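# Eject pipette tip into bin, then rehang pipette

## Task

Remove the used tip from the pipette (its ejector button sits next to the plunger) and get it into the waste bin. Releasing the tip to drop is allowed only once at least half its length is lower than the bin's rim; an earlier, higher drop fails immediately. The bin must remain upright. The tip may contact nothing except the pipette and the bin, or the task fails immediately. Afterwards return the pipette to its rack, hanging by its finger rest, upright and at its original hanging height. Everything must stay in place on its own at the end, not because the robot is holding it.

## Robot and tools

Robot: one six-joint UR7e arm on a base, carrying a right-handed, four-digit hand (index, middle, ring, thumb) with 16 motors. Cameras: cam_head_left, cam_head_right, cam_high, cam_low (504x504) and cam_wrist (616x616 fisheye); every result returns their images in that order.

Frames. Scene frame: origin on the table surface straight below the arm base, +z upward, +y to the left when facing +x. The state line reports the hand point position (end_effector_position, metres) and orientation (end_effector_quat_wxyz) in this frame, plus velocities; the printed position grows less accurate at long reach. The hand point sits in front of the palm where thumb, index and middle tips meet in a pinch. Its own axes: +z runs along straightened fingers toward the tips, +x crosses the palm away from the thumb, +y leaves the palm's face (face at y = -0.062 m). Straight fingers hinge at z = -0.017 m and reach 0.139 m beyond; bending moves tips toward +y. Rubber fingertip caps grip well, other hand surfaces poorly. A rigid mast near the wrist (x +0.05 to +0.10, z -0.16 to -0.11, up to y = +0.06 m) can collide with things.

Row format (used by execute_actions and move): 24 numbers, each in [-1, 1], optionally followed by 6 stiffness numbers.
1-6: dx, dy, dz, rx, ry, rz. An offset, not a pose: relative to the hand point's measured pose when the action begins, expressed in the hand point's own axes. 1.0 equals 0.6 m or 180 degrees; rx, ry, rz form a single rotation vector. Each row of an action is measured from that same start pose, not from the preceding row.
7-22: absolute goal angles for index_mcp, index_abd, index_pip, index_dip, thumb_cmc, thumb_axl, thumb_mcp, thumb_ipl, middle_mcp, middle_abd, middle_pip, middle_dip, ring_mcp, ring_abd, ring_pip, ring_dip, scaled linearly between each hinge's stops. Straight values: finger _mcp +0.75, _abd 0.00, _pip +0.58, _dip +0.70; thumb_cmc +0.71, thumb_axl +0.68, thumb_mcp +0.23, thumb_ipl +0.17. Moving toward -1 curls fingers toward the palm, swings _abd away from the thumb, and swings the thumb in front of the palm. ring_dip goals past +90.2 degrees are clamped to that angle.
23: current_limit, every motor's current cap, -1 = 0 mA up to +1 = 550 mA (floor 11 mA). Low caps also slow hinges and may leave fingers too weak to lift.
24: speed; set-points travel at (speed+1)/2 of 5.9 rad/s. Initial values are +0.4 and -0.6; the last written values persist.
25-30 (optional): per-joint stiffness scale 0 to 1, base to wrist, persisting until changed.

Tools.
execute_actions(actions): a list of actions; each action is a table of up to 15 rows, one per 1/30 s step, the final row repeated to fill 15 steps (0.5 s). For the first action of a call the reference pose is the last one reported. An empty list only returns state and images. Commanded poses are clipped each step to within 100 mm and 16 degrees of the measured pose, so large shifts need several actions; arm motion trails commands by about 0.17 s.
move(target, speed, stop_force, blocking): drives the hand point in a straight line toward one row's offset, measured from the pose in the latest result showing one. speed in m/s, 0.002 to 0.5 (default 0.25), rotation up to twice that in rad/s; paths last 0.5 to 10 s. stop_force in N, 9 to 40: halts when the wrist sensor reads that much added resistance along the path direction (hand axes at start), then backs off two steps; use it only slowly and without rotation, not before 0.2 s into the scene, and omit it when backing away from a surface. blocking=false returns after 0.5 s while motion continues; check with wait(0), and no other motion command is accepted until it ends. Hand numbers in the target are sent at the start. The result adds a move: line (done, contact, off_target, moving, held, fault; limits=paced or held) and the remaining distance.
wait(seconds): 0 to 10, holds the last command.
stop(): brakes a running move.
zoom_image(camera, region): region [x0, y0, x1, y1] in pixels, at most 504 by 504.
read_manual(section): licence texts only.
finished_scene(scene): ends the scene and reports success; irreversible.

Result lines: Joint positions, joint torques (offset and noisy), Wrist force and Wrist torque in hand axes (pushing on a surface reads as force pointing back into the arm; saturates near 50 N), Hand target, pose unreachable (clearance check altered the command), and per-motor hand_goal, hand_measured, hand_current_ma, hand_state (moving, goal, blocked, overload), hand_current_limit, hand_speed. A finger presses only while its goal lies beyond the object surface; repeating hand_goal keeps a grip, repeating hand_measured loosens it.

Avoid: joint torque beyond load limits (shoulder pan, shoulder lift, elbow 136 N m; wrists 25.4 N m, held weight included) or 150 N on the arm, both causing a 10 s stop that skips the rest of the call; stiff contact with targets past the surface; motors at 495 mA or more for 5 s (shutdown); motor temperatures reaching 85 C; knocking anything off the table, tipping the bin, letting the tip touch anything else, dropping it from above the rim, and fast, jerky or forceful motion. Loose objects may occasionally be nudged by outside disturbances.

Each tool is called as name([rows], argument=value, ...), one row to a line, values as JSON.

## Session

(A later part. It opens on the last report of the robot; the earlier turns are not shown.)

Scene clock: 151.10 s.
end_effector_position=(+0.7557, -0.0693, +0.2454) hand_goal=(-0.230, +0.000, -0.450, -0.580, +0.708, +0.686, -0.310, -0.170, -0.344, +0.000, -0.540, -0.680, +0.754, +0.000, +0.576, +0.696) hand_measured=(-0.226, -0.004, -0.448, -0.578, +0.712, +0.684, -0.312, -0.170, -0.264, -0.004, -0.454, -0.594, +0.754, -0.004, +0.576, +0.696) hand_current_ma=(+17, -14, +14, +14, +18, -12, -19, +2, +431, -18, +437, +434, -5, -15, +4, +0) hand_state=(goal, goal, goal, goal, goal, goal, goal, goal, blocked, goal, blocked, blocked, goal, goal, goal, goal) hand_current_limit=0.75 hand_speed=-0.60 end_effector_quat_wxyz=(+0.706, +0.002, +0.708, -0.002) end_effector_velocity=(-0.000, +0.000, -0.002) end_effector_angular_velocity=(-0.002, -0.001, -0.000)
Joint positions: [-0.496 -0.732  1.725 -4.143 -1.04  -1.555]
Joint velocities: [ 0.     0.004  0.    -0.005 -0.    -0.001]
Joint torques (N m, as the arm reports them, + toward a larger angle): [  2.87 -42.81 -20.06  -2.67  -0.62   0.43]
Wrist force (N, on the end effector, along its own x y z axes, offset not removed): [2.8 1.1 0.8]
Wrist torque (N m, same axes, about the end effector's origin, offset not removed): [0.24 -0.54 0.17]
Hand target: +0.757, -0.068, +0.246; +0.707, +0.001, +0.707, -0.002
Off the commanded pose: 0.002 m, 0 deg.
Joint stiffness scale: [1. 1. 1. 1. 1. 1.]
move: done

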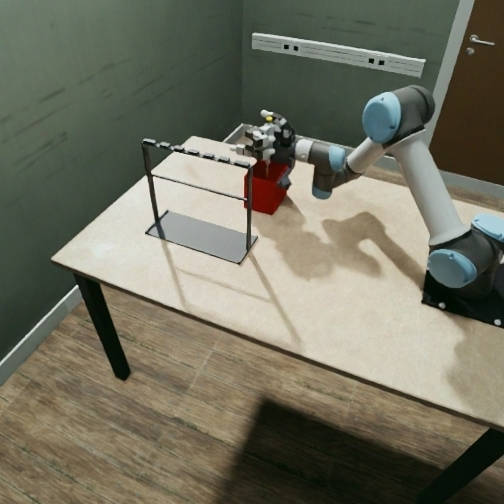

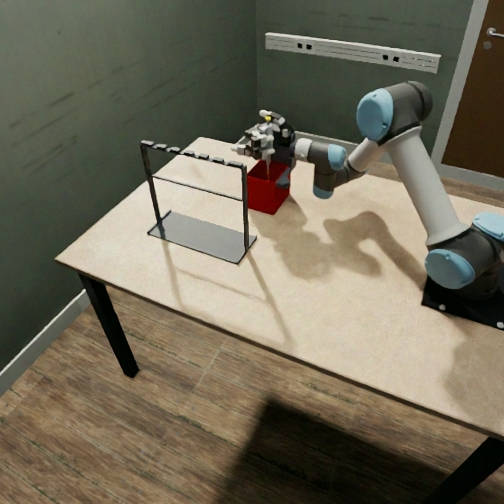

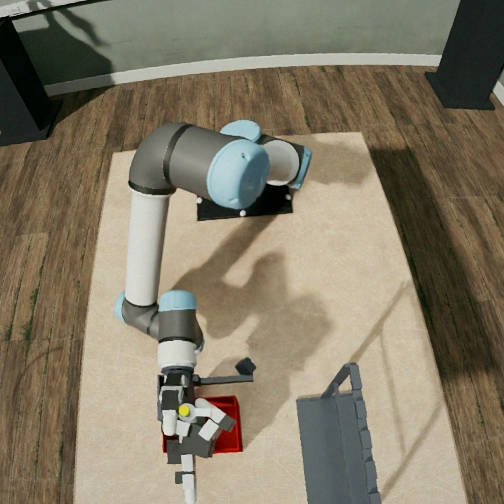

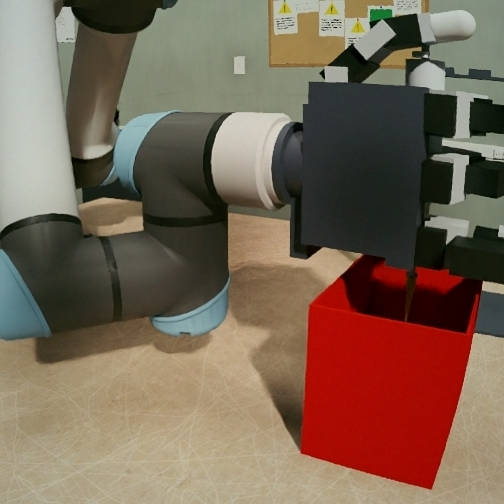

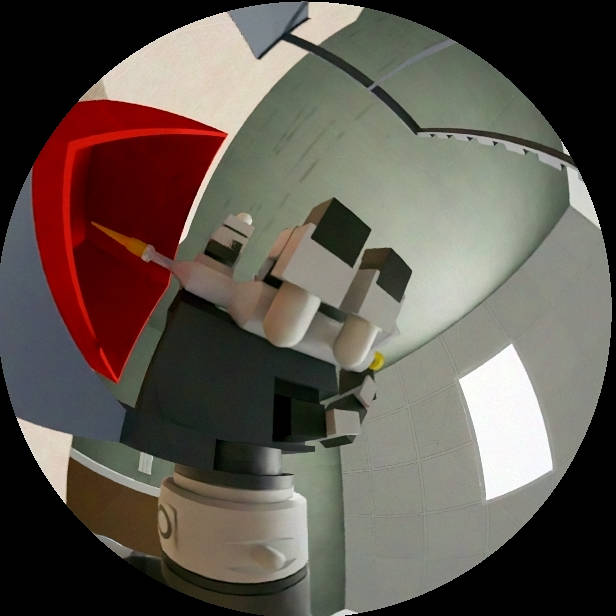

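execute_actions([
  [[0,0,0,0,0,0,-0.33,0,-0.54,-0.68,0.708,0.686,-0.37,-0.17,-0.345,0,-0.54,-0.68,0.754,0,0.576,0.696,0.75,-0.85]],
  [[0,0,0,0,0,0,-0.33,0,-0.54,-0.68,0.708,0.686,-0.45,-0.19,-0.345,0,-0.54,-0.68,0.754,0,0.576,0.696,0.75,-0.88]],
  [[0,0,0,0,0,0,-0.33,0,-0.54,-0.68,0.708,0.686,-0.52,-0.21,-0.345,0,-0.54,-0.68,0.754,0,0.576,0.696,1.0,-0.9]],
  [[0,0,0,0,0,0,-0.33,0,-0.54,-0.68,0.708,0.686,-0.52,-0.26,-0.345,0,-0.54,-0.68,0.754,0,0.576,0.696,1.0,-0.9]],
  [[0,0,0,0,0,0,-0.33,0,-0.54,-0.68,0.708,0.686,-0.52,-0.32,-0.345,0,-0.54,-0.68,0.754,0,0.576,0.696,1.0,-0.9]],
  [[0,0,0,0,0,0,-0.33,0,-0.54,-0.68,0.708,0.686,-0.52,-0.32,-0.345,0,-0.54,-0.68,0.754,0,0.576,0.696,1.0,-0.9],[0,0,0,0,0,0,-0.33,0,-0.54,-0.68,0.708,0.686,-0.52,-0.32,-0.345,0,-0.54,-0.68,0.754,0,0.576,0.696,1.0,-0.9],[0,0,0,0,0,0,-0.33,0,-0.54,-0.68,0.708,0.686,-0.52,-0.32,-0.345,0,-0.54,-0.68,0.754,0,0.576,0.696,1.0,-0.9],[0,0,0,0,0,0,-0.33,0,-0.54,-0.68,0.708,0.686,-0.52,-0.32,-0.345,0,-0.54,-0.68,0.754,0,0.576,0.696,1.0,-0.9],[0,0,0,0,0,0,-0.33,0,-0.54,-0.68,0.708,0.686,-0.52,-0.32,-0.345,0,-0.54,-0.68,0.754,0,0.576,0.696,1.0,-0.9],[0,0,0,0,0,0,-0.33,0,-0.54,-0.68,0.708,0.686,-0.52,-0.32,-0.345,0,-0.54,-0.68,0.754,0,0.576,0.696,1.0,-0.9],[0,0,0,0,0,0,-0.33,0,-0.54,-0.68,0.708,0.686,-0.52,-0.32,-0.345,0,-0.54,-0.68,0.754,0,0.576,0.696,1.0,-0.9],[0,0,0,0,0,0,-0.33,0,-0.54,-0.68,0.708,0.686,-0.52,-0.32,-0.345,0,-0.54,-0.68,0.754,0,0.576,0.696,1.0,-0.9],[0,0,0,0,0,0,-0.33,0,-0.54,-0.68,0.708,0.686,-0.52,-0.32,-0.345,0,-0.54,-0.68,0.754,0,0.576,0.696,0.75,-0.9]],
])

Scene clock: 173.43 s.
end_effector_position=(+0.7557, -0.0693, +0.2453) hand_goal=(-0.330, +0.000, -0.540, -0.680, +0.708, +0.686, -0.520, -0.320, -0.344, +0.000, -0.540, -0.680, +0.754, +0.000, +0.576, +0.696) hand_measured=(-0.256, -0.002, -0.452, -0.600, +0.714, +0.684, -0.414, -0.220, -0.264, -0.002, -0.454, -0.594, +0.754, -0.004, +0.576, +0.696) hand_current_ma=(+400, -12, +460, +404, +33, -15, +481, +481, +431, -11, +437, +434, -5, -15, +4, +0) hand_state=(blocked, goal, blocked, blocked, goal, goal, blocked, blocked, blocked, goal, blocked, blocked, goal, goal, goal, goal) hand_current_limit=0.75 hand_speed=-0.90 end_effector_quat_wxyz=(+0.706, +0.002, +0.708, -0.002) end_effector_velocity=(+0.000, -0.000, -0.001) end_effector_angular_velocity=(+0.002, +0.002, -0.001)
Joint positions: [-0.496 -0.731  1.725 -4.143 -1.04  -1.555]
Joint velocities: [-0.     0.002  0.    -0.    -0.     0.001]
Joint torques (N m, as the arm reports them, + toward a larger angle): [ -0.94 -44.97 -15.1   -2.08  -0.15   0.19]
Wrist force (N, on the end effector, along its own x y z axes, offset not removed): [1.6 1.3 1.5]
Wrist torque (N m, same axes, about the end effector's origin, offset not removed): [0.20 -0.53 0.16]
Hand target: +0.756, -0.069, +0.245; +0.706, +0.002, +0.708, -0.002
Off the commanded pose: 0.000 m, 0 deg.
Joint stiffness scale: [1. 1. 1. 1. 1. 1.]

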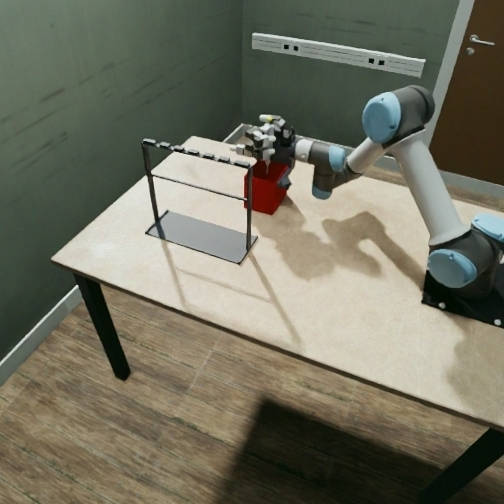

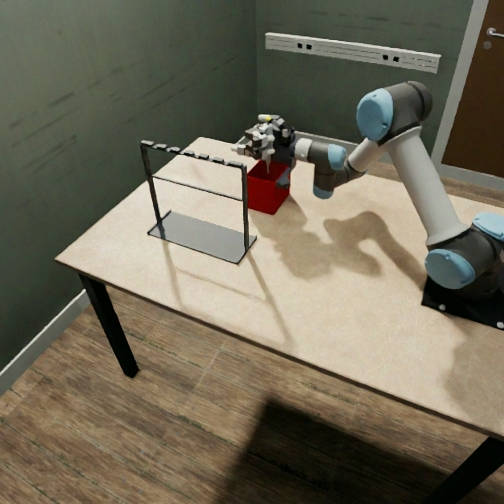

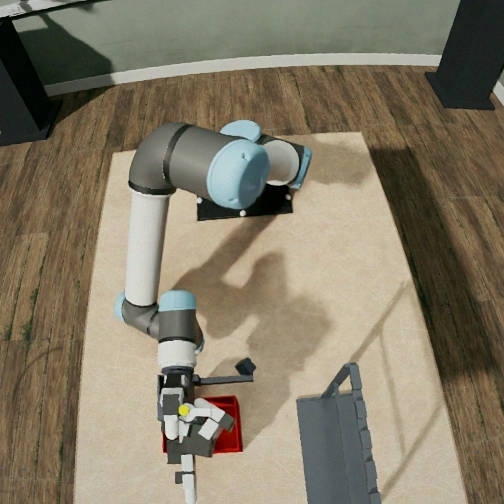

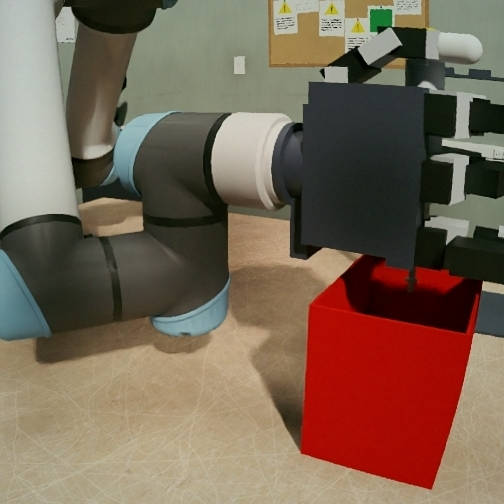

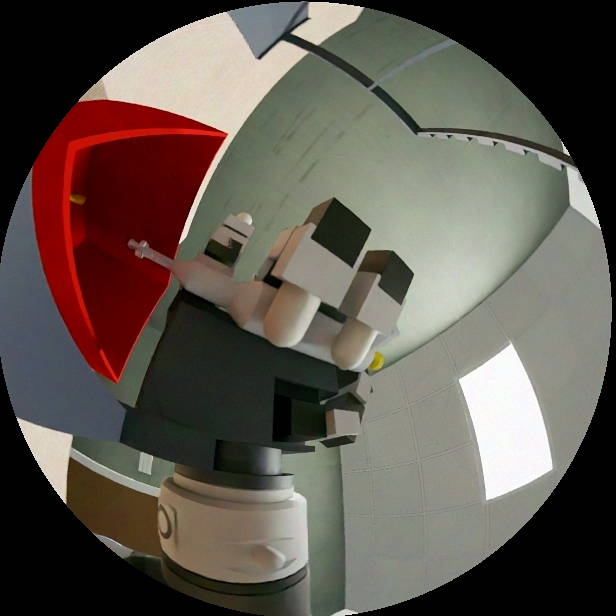

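move(target=[-0.065,0.03,0,0,-0.0005,0,-0.33,0,-0.54,-0.68,0.735,0.686,0.0,0.0,-0.345,0,-0.54,-0.68,0.754,0,0.576,0.696,0.75,-0.6], speed=0.08)

Scene clock: 186.80 s.
end_effector_position=(+0.7565, -0.0536, +0.2846) hand_goal=(-0.330, +0.000, -0.540, -0.680, +0.736, +0.686, +0.000, +0.000, -0.344, +0.000, -0.540, -0.680, +0.754, +0.000, +0.576, +0.696) hand_measured=(-0.256, -0.002, -0.452, -0.600, +0.734, +0.684, -0.006, -0.004, -0.264, -0.002, -0.454, -0.594, +0.754, -0.004, +0.576, +0.696) hand_current_ma=(+400, -12, +460, +404, -9, -15, -46, -26, +431, -11, +437, +434, -5, -15, +4, +0) hand_state=(blocked, goal, blocked, blocked, goal, goal, goal, goal, blocked, goal, blocked, blocked, goal, goal, goal, goal) hand_current_limit=0.75 hand_speed=-0.60 end_effector_quat_wxyz=(+0.708, +0.001, +0.706, -0.003) end_effector_velocity=(+0.001, -0.001, -0.001) end_effector_angular_velocity=(+0.005, +0.010, -0.005)
Joint positions: [-0.47  -0.811  1.742 -4.086 -1.067 -1.555]
Joint velocities: [ 0.    -0.002  0.002  0.012 -0.005 -0.   ]
Joint torques (N m, as the arm reports them, + toward a larger angle): [  1.27 -45.15 -12.23  -1.67  -0.83   0.54]
Wrist force (N, on the end effector, along its own x y z axes, offset not removed): [2.2 0.2 1.1]
Wrist torque (N m, same axes, about the end effector's origin, offset not removed): [0.15 -0.48 0.12]
Hand target: +0.756, -0.051, +0.284; +0.707, +0.002, +0.708, -0.002
Off the commanded pose: 0.002 m, 0 deg.
Joint stiffness scale: [1. 1. 1. 1. 1. 1.]
move: done

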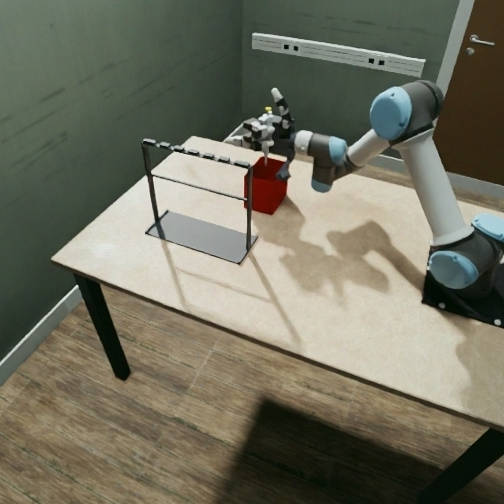

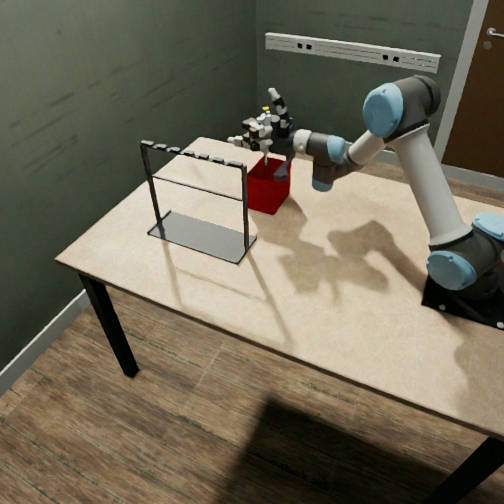

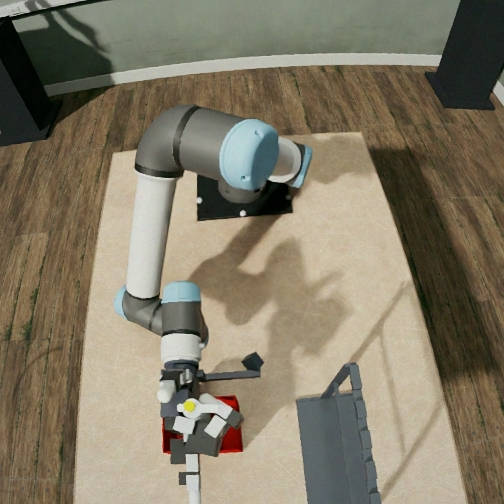

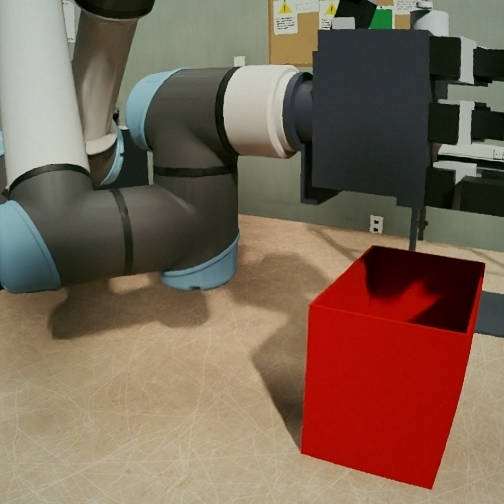

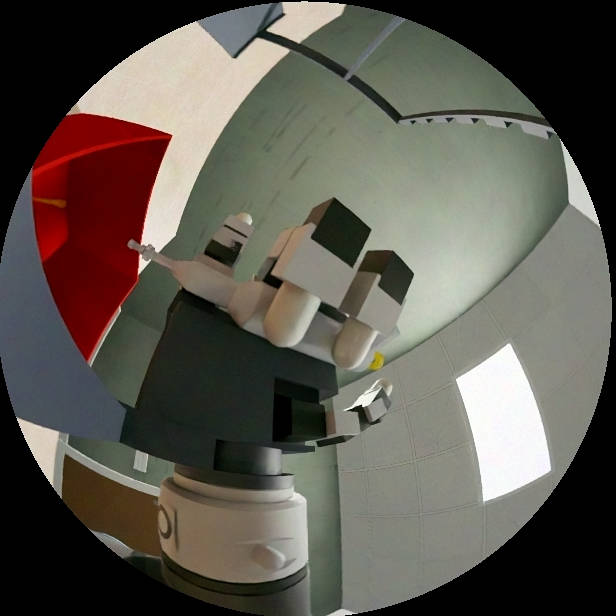

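move(target=[0.0098,0.391,-0.002,0,0.0005,0,0.754,0,0.576,0.696,0.735,0.686,0.0,0.0,-0.345,0,-0.54,-0.68,0.754,0,0.576,0.696,0.75,-0.4], speed=0.14)

zoom_image(camera="cam_high", region=[300, 350, 390, 440])

Scene clock: 195.27 s.
end_effector_position=(+0.7556, +0.1789, +0.2788) hand_goal=(+0.754, +0.000, +0.576, +0.696, +0.736, +0.686, +0.000, +0.000, -0.344, +0.000, -0.540, -0.680, +0.754, +0.000, +0.576, +0.696) hand_measured=(+0.752, -0.002, +0.574, +0.694, +0.734, +0.684, -0.006, -0.004, -0.264, -0.002, -0.454, -0.594, +0.754, -0.004, +0.576, +0.696) hand_current_ma=(-14, -13, -13, -14, -6, -14, -46, -26, +430, -11, +437, +434, -5, -15, +4, +0) hand_state=(goal, goal, goal, goal, goal, goal, goal, goal, blocked, goal, blocked, blocked, goal, goal, goal, goal) hand_current_limit=0.75 hand_speed=-0.40 end_effector_quat_wxyz=(+0.707, +0.002, +0.707, -0.003) end_effector_velocity=(+0.003, -0.000, -0.002) end_effector_angular_velocity=(-0.001, +0.004, -0.012)
Joint positions: [-0.039 -0.823  1.78  -4.109 -1.499 -1.559]
Joint velocities: [ 0.005  0.004 -0.005  0.005 -0.018 -0.001]
Joint torques (N m, as the arm reports them, + toward a larger angle): [  0.51 -42.14 -20.89  -1.99  -0.46  -0.16]
Wrist force (N, on the end effector, along its own x y z axes, offset not removed): [2.7 1.5 1.9]
Wrist torque (N m, same axes, about the end effector's origin, offset not removed): [0.26 -0.48 0.28]
Hand target: +0.757, +0.181, +0.279; +0.708, +0.002, +0.707, -0.003
Off the commanded pose: 0.003 m, 0 deg.
Joint stiffness scale: [1. 1. 1. 1. 1. 1.]
move: done

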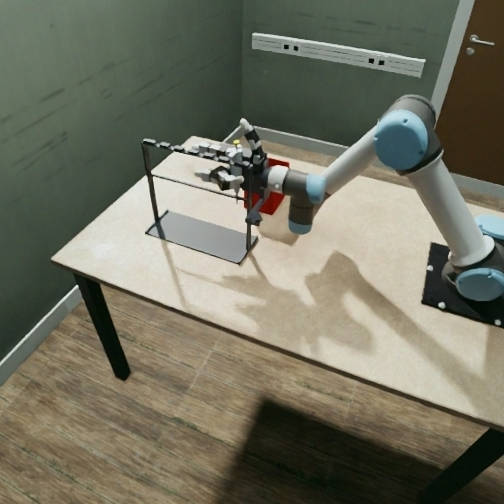

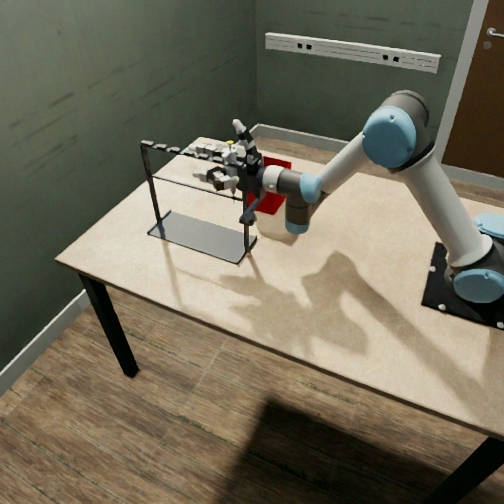

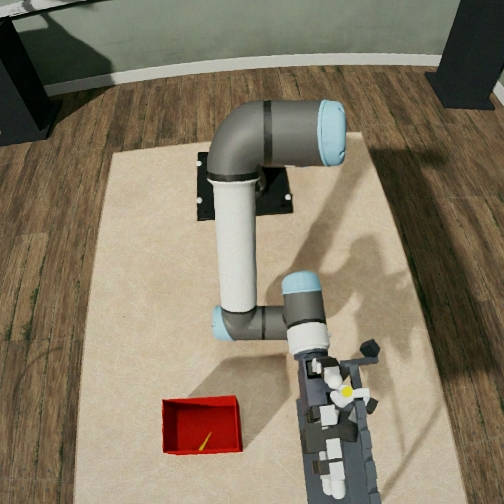

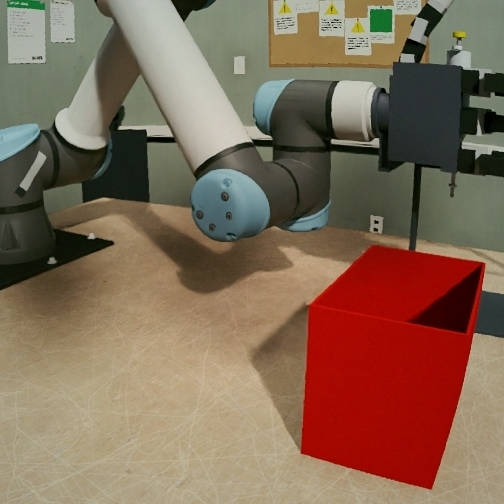

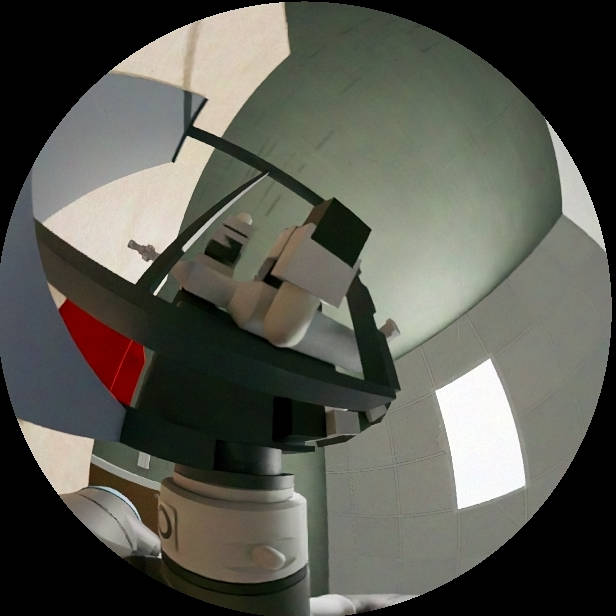

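Region (300, 350, 390, 440) of cam_high's 504x504 image, scaled by 5.600, with more detail than that image has.

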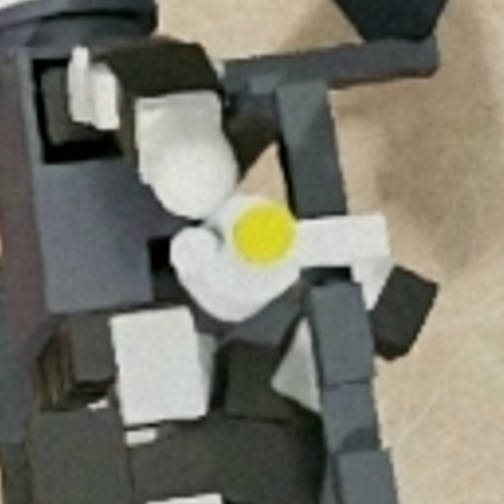

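move(target=[0.021,0.0065,0,0,0,0,0.754,0,0.576,0.696,0.735,0.686,0.0,0.0,-0.345,0,-0.54,-0.68,0.754,0,0.576,0.696,0.75,-0.4], speed=0.03)

zoom_image(camera="cam_high", region=[330, 370, 380, 420])

zoom_image(camera="cam_head_right", region=[200, 130, 260, 190])

Scene clock: 206.97 s.
end_effector_position=(+0.7553, +0.1810, +0.2662) hand_goal=(+0.754, +0.000, +0.576, +0.696, +0.736, +0.686, +0.000, +0.000, -0.344, +0.000, -0.540, -0.680, +0.754, +0.000, +0.576, +0.696) hand_measured=(+0.752, -0.002, +0.574, +0.694, +0.734, +0.684, -0.006, -0.004, -0.264, -0.002, -0.454, -0.594, +0.754, -0.004, +0.576, +0.696) hand_current_ma=(-14, -13, -13, -14, -6, -14, -46, -26, +430, -11, +437, +434, -5, -15, +4, +0) hand_state=(goal, goal, goal, goal, goal, goal, goal, goal, blocked, goal, blocked, blocked, goal, goal, goal, goal) hand_current_limit=0.75 hand_speed=-0.40 end_effector_quat_wxyz=(+0.706, +0.003, +0.708, -0.003) end_effector_velocity=(-0.000, +0.000, +0.001) end_effector_angular_velocity=(+0.001, -0.006, -0.001)
Joint positions: [-0.034 -0.799  1.779 -4.129 -1.506 -1.559]
Joint velocities: [ 0.001  0.002 -0.002 -0.007 -0.001  0.002]
Joint torques (N m, as the arm reports them, + toward a larger angle): [  1.82 -42.12 -19.15  -3.14  -0.74   0.17]
Wrist force (N, on the end effector, along its own x y z axes, offset not removed): [1.2 0.0 0.1]
Wrist torque (N m, same axes, about the end effector's origin, offset not removed): [0.18 -0.36 0.12]
Hand target: +0.756, +0.183, +0.266; +0.707, +0.002, +0.707, -0.003
Off the commanded pose: 0.002 m, 0 deg.
Joint stiffness scale: [1. 1. 1. 1. 1. 1.]
move: done

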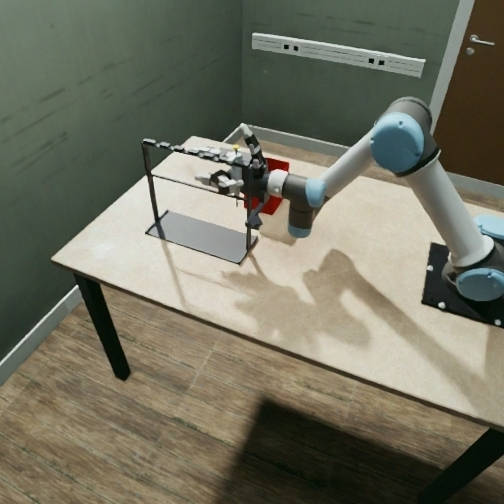

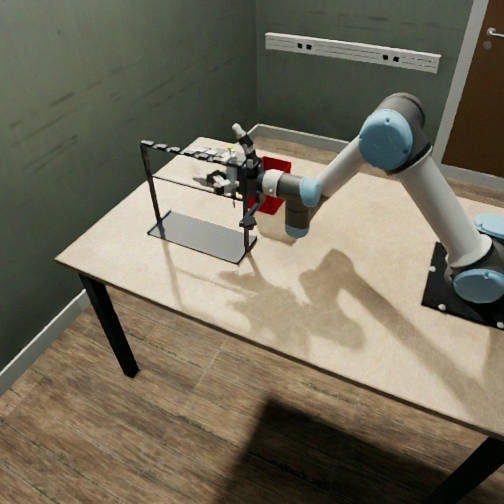

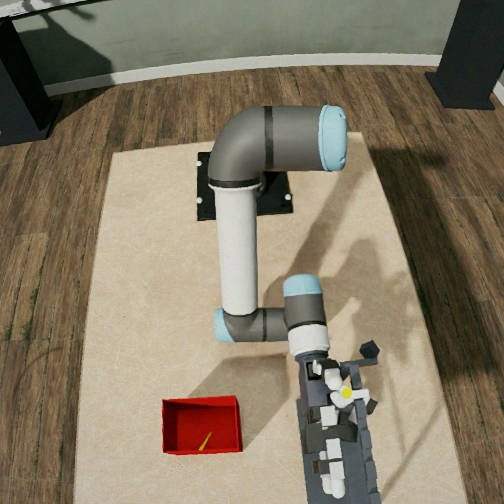

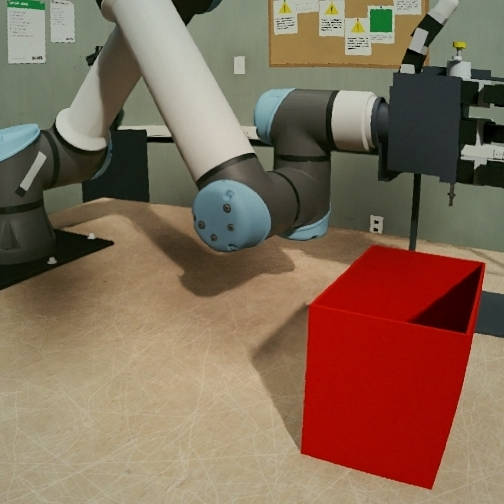

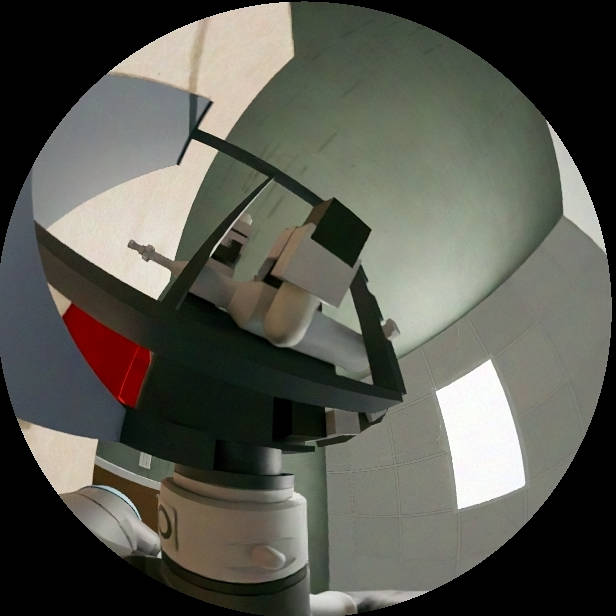

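Region (330, 370, 380, 420) of cam_high's 504x504 image, scaled by 10.080, with more detail than that image has.

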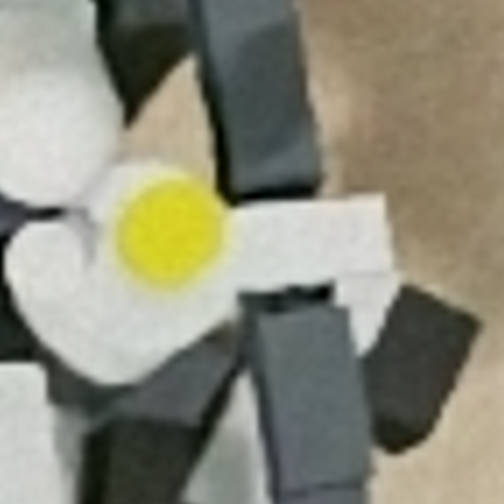

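Region (200, 130, 260, 190) of cam_head_right's 504x504 image, scaled by 8.400, with more detail than that image has.

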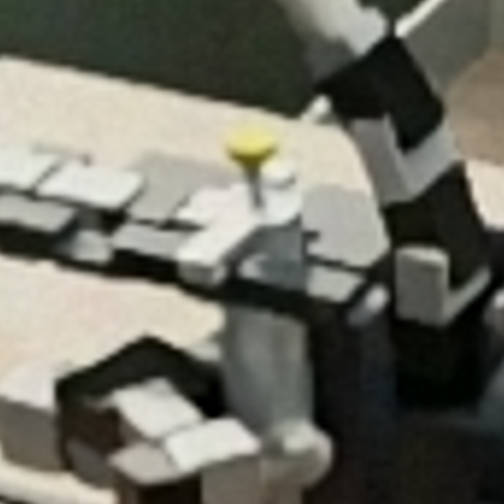

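Centered. Lower to seat.

move(target=[0.0135,0,-0.001,0,0,0,0.754,0,0.576,0.696,0.735,0.686,0.0,0.0,-0.345,0,-0.54,-0.68,0.754,0,0.576,0.696,0.75,-0.4], speed=0.015)

zoom_image(camera="cam_high", region=[330, 370, 380, 420])

zoom_image(camera="cam_head_right", region=[200, 130, 260, 190])

Scene clock: 213.97 s.
end_effector_position=(+0.7548, +0.1810, +0.2597) hand_goal=(+0.754, +0.000, +0.576, +0.696, +0.736, +0.686, +0.000, +0.000, -0.344, +0.000, -0.540, -0.680, +0.754, +0.000, +0.576, +0.696) hand_measured=(+0.752, -0.002, +0.574, +0.694, +0.734, +0.684, -0.006, -0.004, -0.264, -0.002, -0.454, -0.594, +0.754, -0.004, +0.576, +0.696) hand_current_ma=(-14, -13, -13, -14, -6, -14, -46, -26, +430, -11, +437, +434, -5, -15, +4, +0) hand_state=(goal, goal, goal, goal, goal, goal, goal, goal, blocked, goal, blocked, blocked, goal, goal, goal, goal) hand_current_limit=0.75 hand_speed=-0.40 end_effector_quat_wxyz=(+0.707, +0.003, +0.708, -0.003) end_effector_velocity=(-0.000, -0.001, -0.002) end_effector_angular_velocity=(+0.002, -0.000, -0.001)
Joint positions: [-0.033 -0.786  1.779 -4.143 -1.506 -1.559]
Joint velocities: [-0.001  0.005  0.001 -0.006 -0.     0.002]
Joint torques (N m, as the arm reports them, + toward a larger angle): [  0.07 -42.79 -15.75  -3.31  -0.14   0.24]
Wrist force (N, on the end effector, along its own x y z axes, offset not removed): [1.2 0.0 1.4]
Wrist torque (N m, same axes, about the end effector's origin, offset not removed): [0.03 -0.29 0.06]
Hand target: +0.755, +0.181, +0.258; +0.706, +0.003, +0.708, -0.003
Off the commanded pose: 0.002 m, 0 deg.
Joint stiffness scale: [1. 1. 1. 1. 1. 1.]
move: done

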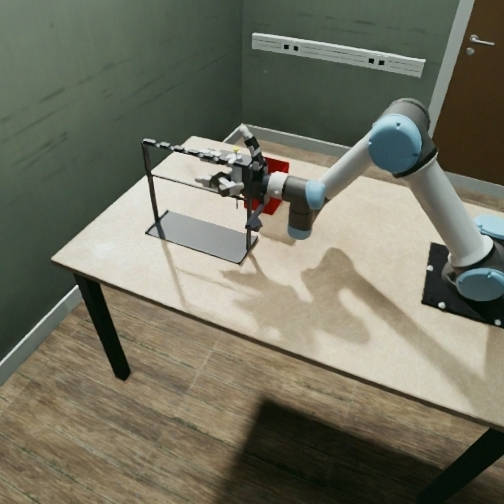

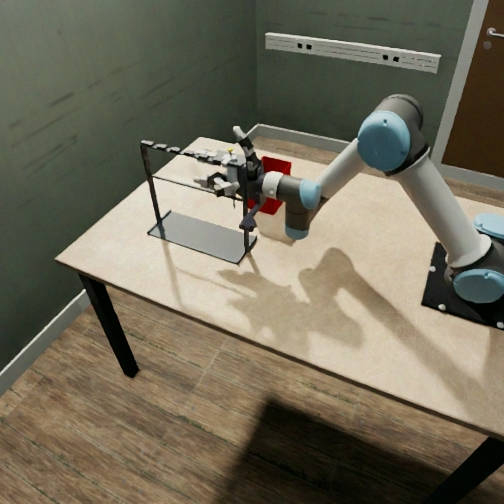

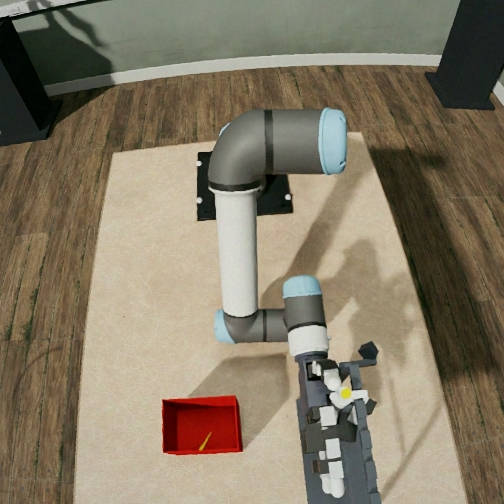

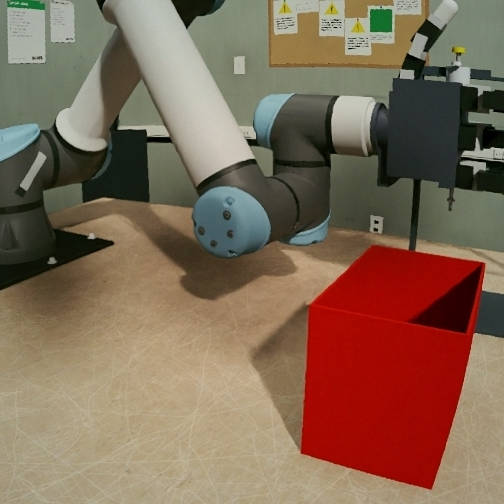

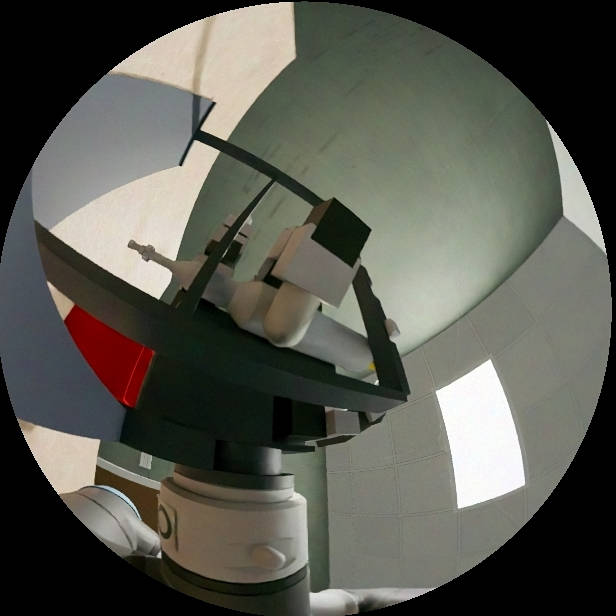

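Region (330, 370, 380, 420) of cam_high's 504x504 image, scaled by 10.080, with more detail than that image has.

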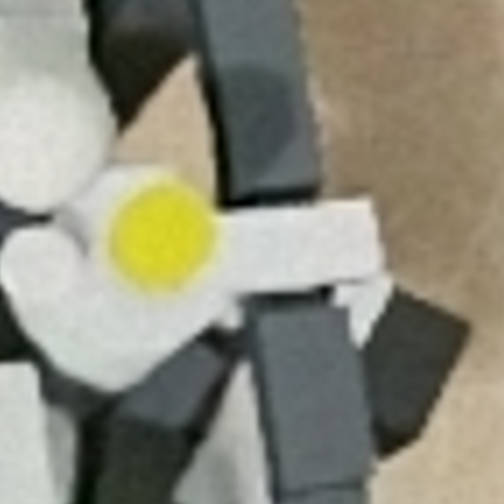

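Region (200, 130, 260, 190) of cam_head_right's 504x504 image, scaled by 8.400, with more detail than that image has.

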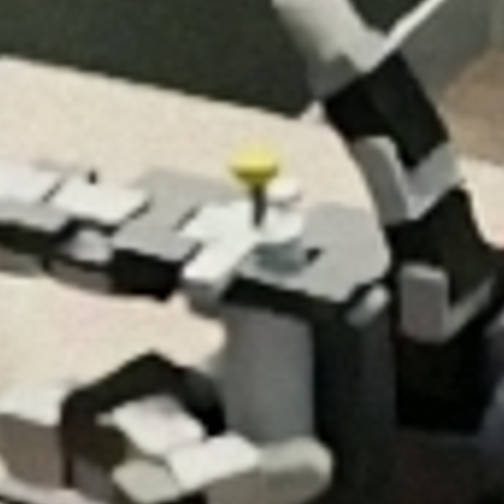

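execute_actions(actions=[])

Scene clock: 229.83 s.
end_effector_position=(+0.7548, +0.1810, +0.2597) hand_goal=(+0.754, +0.000, +0.576, +0.696, +0.736, +0.686, +0.000, +0.000, -0.344, +0.000, -0.540, -0.680, +0.754, +0.000, +0.576, +0.696) hand_measured=(+0.752, -0.002, +0.574, +0.694, +0.734, +0.684, -0.006, -0.004, -0.264, -0.002, -0.454, -0.594, +0.754, -0.004, +0.576, +0.696) hand_current_ma=(-14, -13, -13, -14, -6, -14, -46, -26, +430, -11, +437, +434, -5, -15, +4, +0) hand_state=(goal, goal, goal, goal, goal, goal, goal, goal, blocked, goal, blocked, blocked, goal, goal, goal, goal) hand_current_limit=0.75 hand_speed=-0.40 end_effector_quat_wxyz=(+0.707, +0.003, +0.707, -0.003) end_effector_velocity=(+0.000, -0.001, -0.001) end_effector_angular_velocity=(-0.002, +0.001, -0.001)
Joint positions: [-0.033 -0.786  1.779 -4.144 -1.506 -1.559]
Joint velocities: [-0.002 -0.     0.001 -0.     0.    -0.002]
Joint torques (N m, as the arm reports them, + toward a larger angle): [ -0.2  -41.64 -14.79  -3.15  -0.13   0.32]
Wrist force (N, on the end effector, along its own x y z axes, offset not removed): [1.3 0.5 1.9]
Wrist torque (N m, same axes, about the end effector's origin, offset not removed): [0.07 -0.39 0.19]
Hand target: +0.755, +0.181, +0.258; +0.706, +0.003, +0.708, -0.003
Off the commanded pose: 0.002 m, 0 deg.
Joint stiffness scale: [1. 1. 1. 1. 1. 1.]

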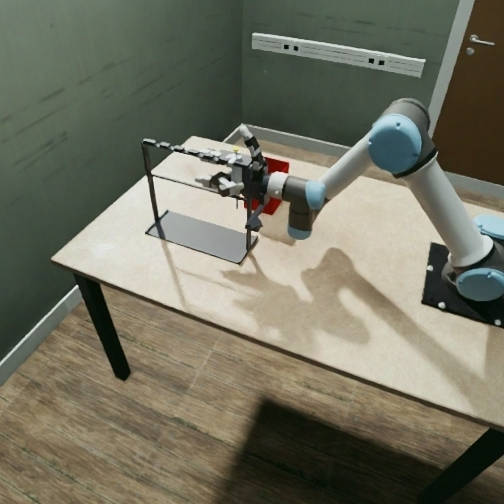

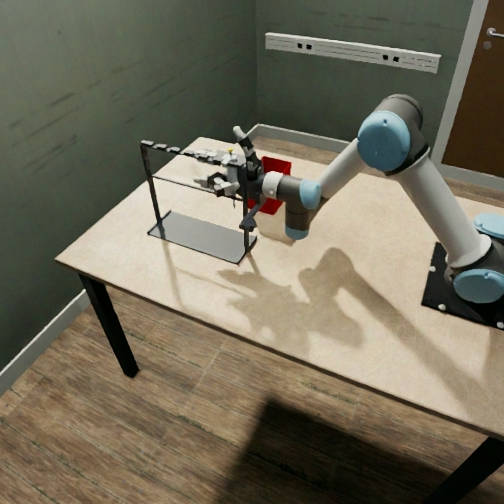

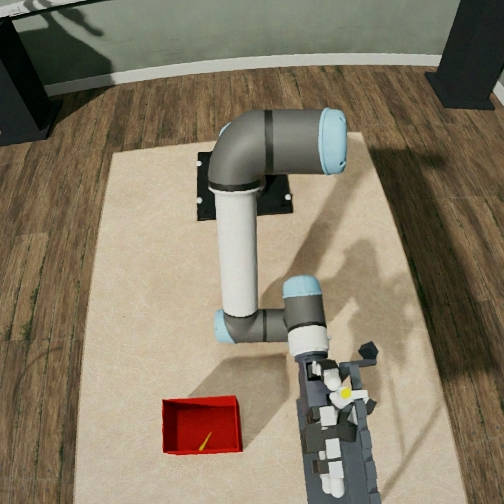

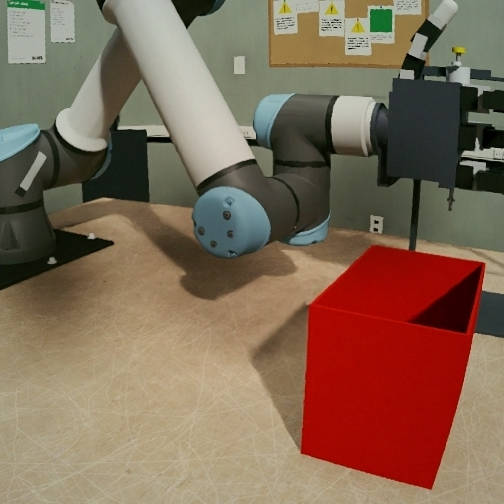

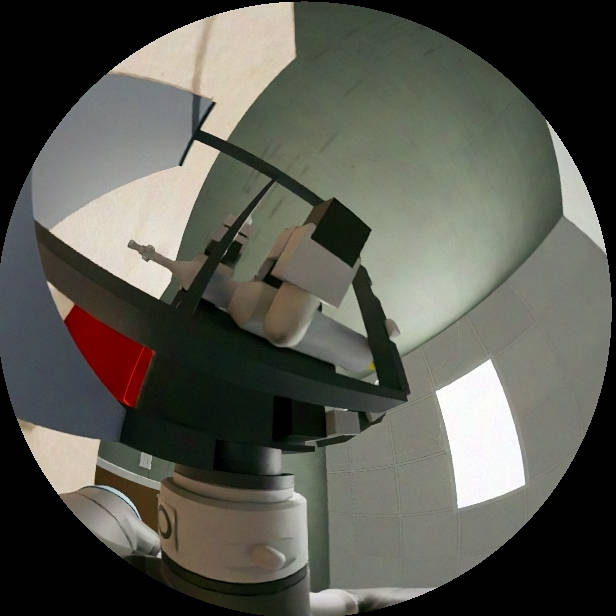

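execute_actions([
  [[0.005,0,0,0,0,0,0.754,0,0.576,0.696,0.735,0.686,0.0,0.0,-0.25,0,-0.43,-0.57,0.754,0,0.576,0.696,0.75,-0.85]],
  [[0,0,0,0,0,0,0.754,0,0.576,0.696,0.735,0.686,0.0,0.0,-0.15,0,-0.3,-0.435,0.754,0,0.576,0.696,0.75,-0.7]],
  [[0,0,0,0,0,0,0.754,0,0.576,0.696,0.735,0.686,0.0,0.0,0.754,0,-0.3,-0.435,0.754,0,0.576,0.696,0.75,-0.5]],
  [[0,0,0,0,0,0,0.754,0,0.576,0.696,0.735,0.686,0.0,0.0,0.754,0,-0.3,-0.435,0.754,0,0.576,0.696,0.75,-0.5]],
])

Scene clock: 240.57 s.
end_effector_position=(+0.7546, +0.1810, +0.2578) hand_goal=(+0.754, +0.000, +0.576, +0.696, +0.736, +0.686, +0.000, +0.000, +0.754, +0.000, -0.300, -0.434, +0.754, +0.000, +0.576, +0.696) hand_measured=(+0.752, -0.004, +0.574, +0.694, +0.734, +0.684, -0.006, -0.004, +0.752, -0.002, -0.302, -0.436, +0.754, -0.004, +0.576, +0.696) hand_current_ma=(-14, -13, -13, -14, -6, -14, -46, -26, -15, -11, -13, -15, -5, -15, +4, +0) hand_state=(goal, goal, goal, goal, goal, goal, goal, goal, goal, goal, goal, goal, goal, goal, goal, goal) hand_current_limit=0.75 hand_speed=-0.50 end_effector_quat_wxyz=(+0.707, +0.003, +0.707, -0.003) end_effector_velocity=(-0.000, -0.000, +0.001) end_effector_angular_velocity=(-0.000, -0.001, +0.000)
Joint positions: [-0.033 -0.782  1.779 -4.148 -1.506 -1.559]
Joint velocities: [-0.    -0.002  0.     0.     0.    -0.   ]
Joint torques (N m, as the arm reports them, + toward a larger angle): [ -0.95 -42.81 -15.81  -2.23  -0.07   0.06]
Wrist force (N, on the end effector, along its own x y z axes, offset not removed): [-0.4 1.1 0.7]
Wrist torque (N m, same axes, about the end effector's origin, offset not removed): [0.35 -0.18 0.13]
Hand target: +0.755, +0.181, +0.258; +0.707, +0.003, +0.707, -0.003
Off the commanded pose: 0.000 m, 0 deg.
Joint stiffness scale: [1. 1. 1. 1. 1. 1.]

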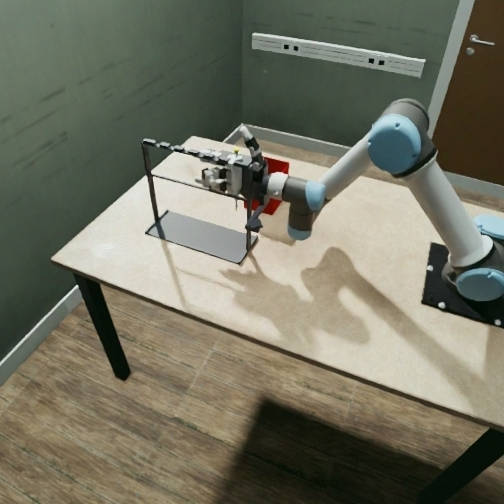

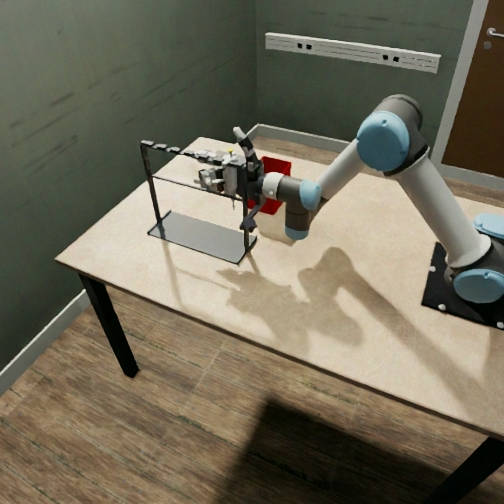

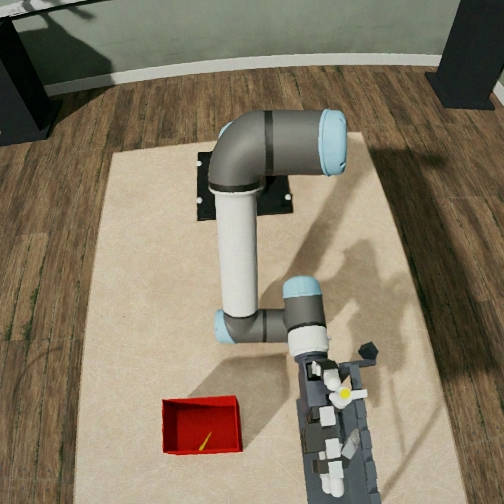

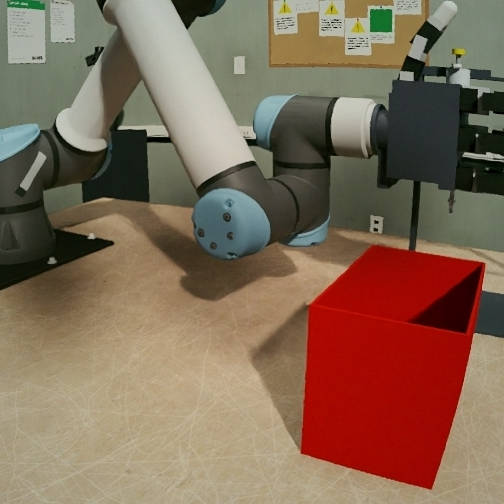

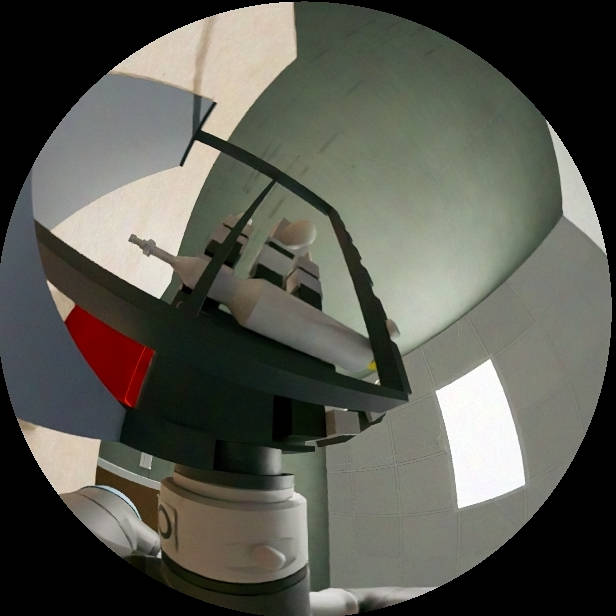

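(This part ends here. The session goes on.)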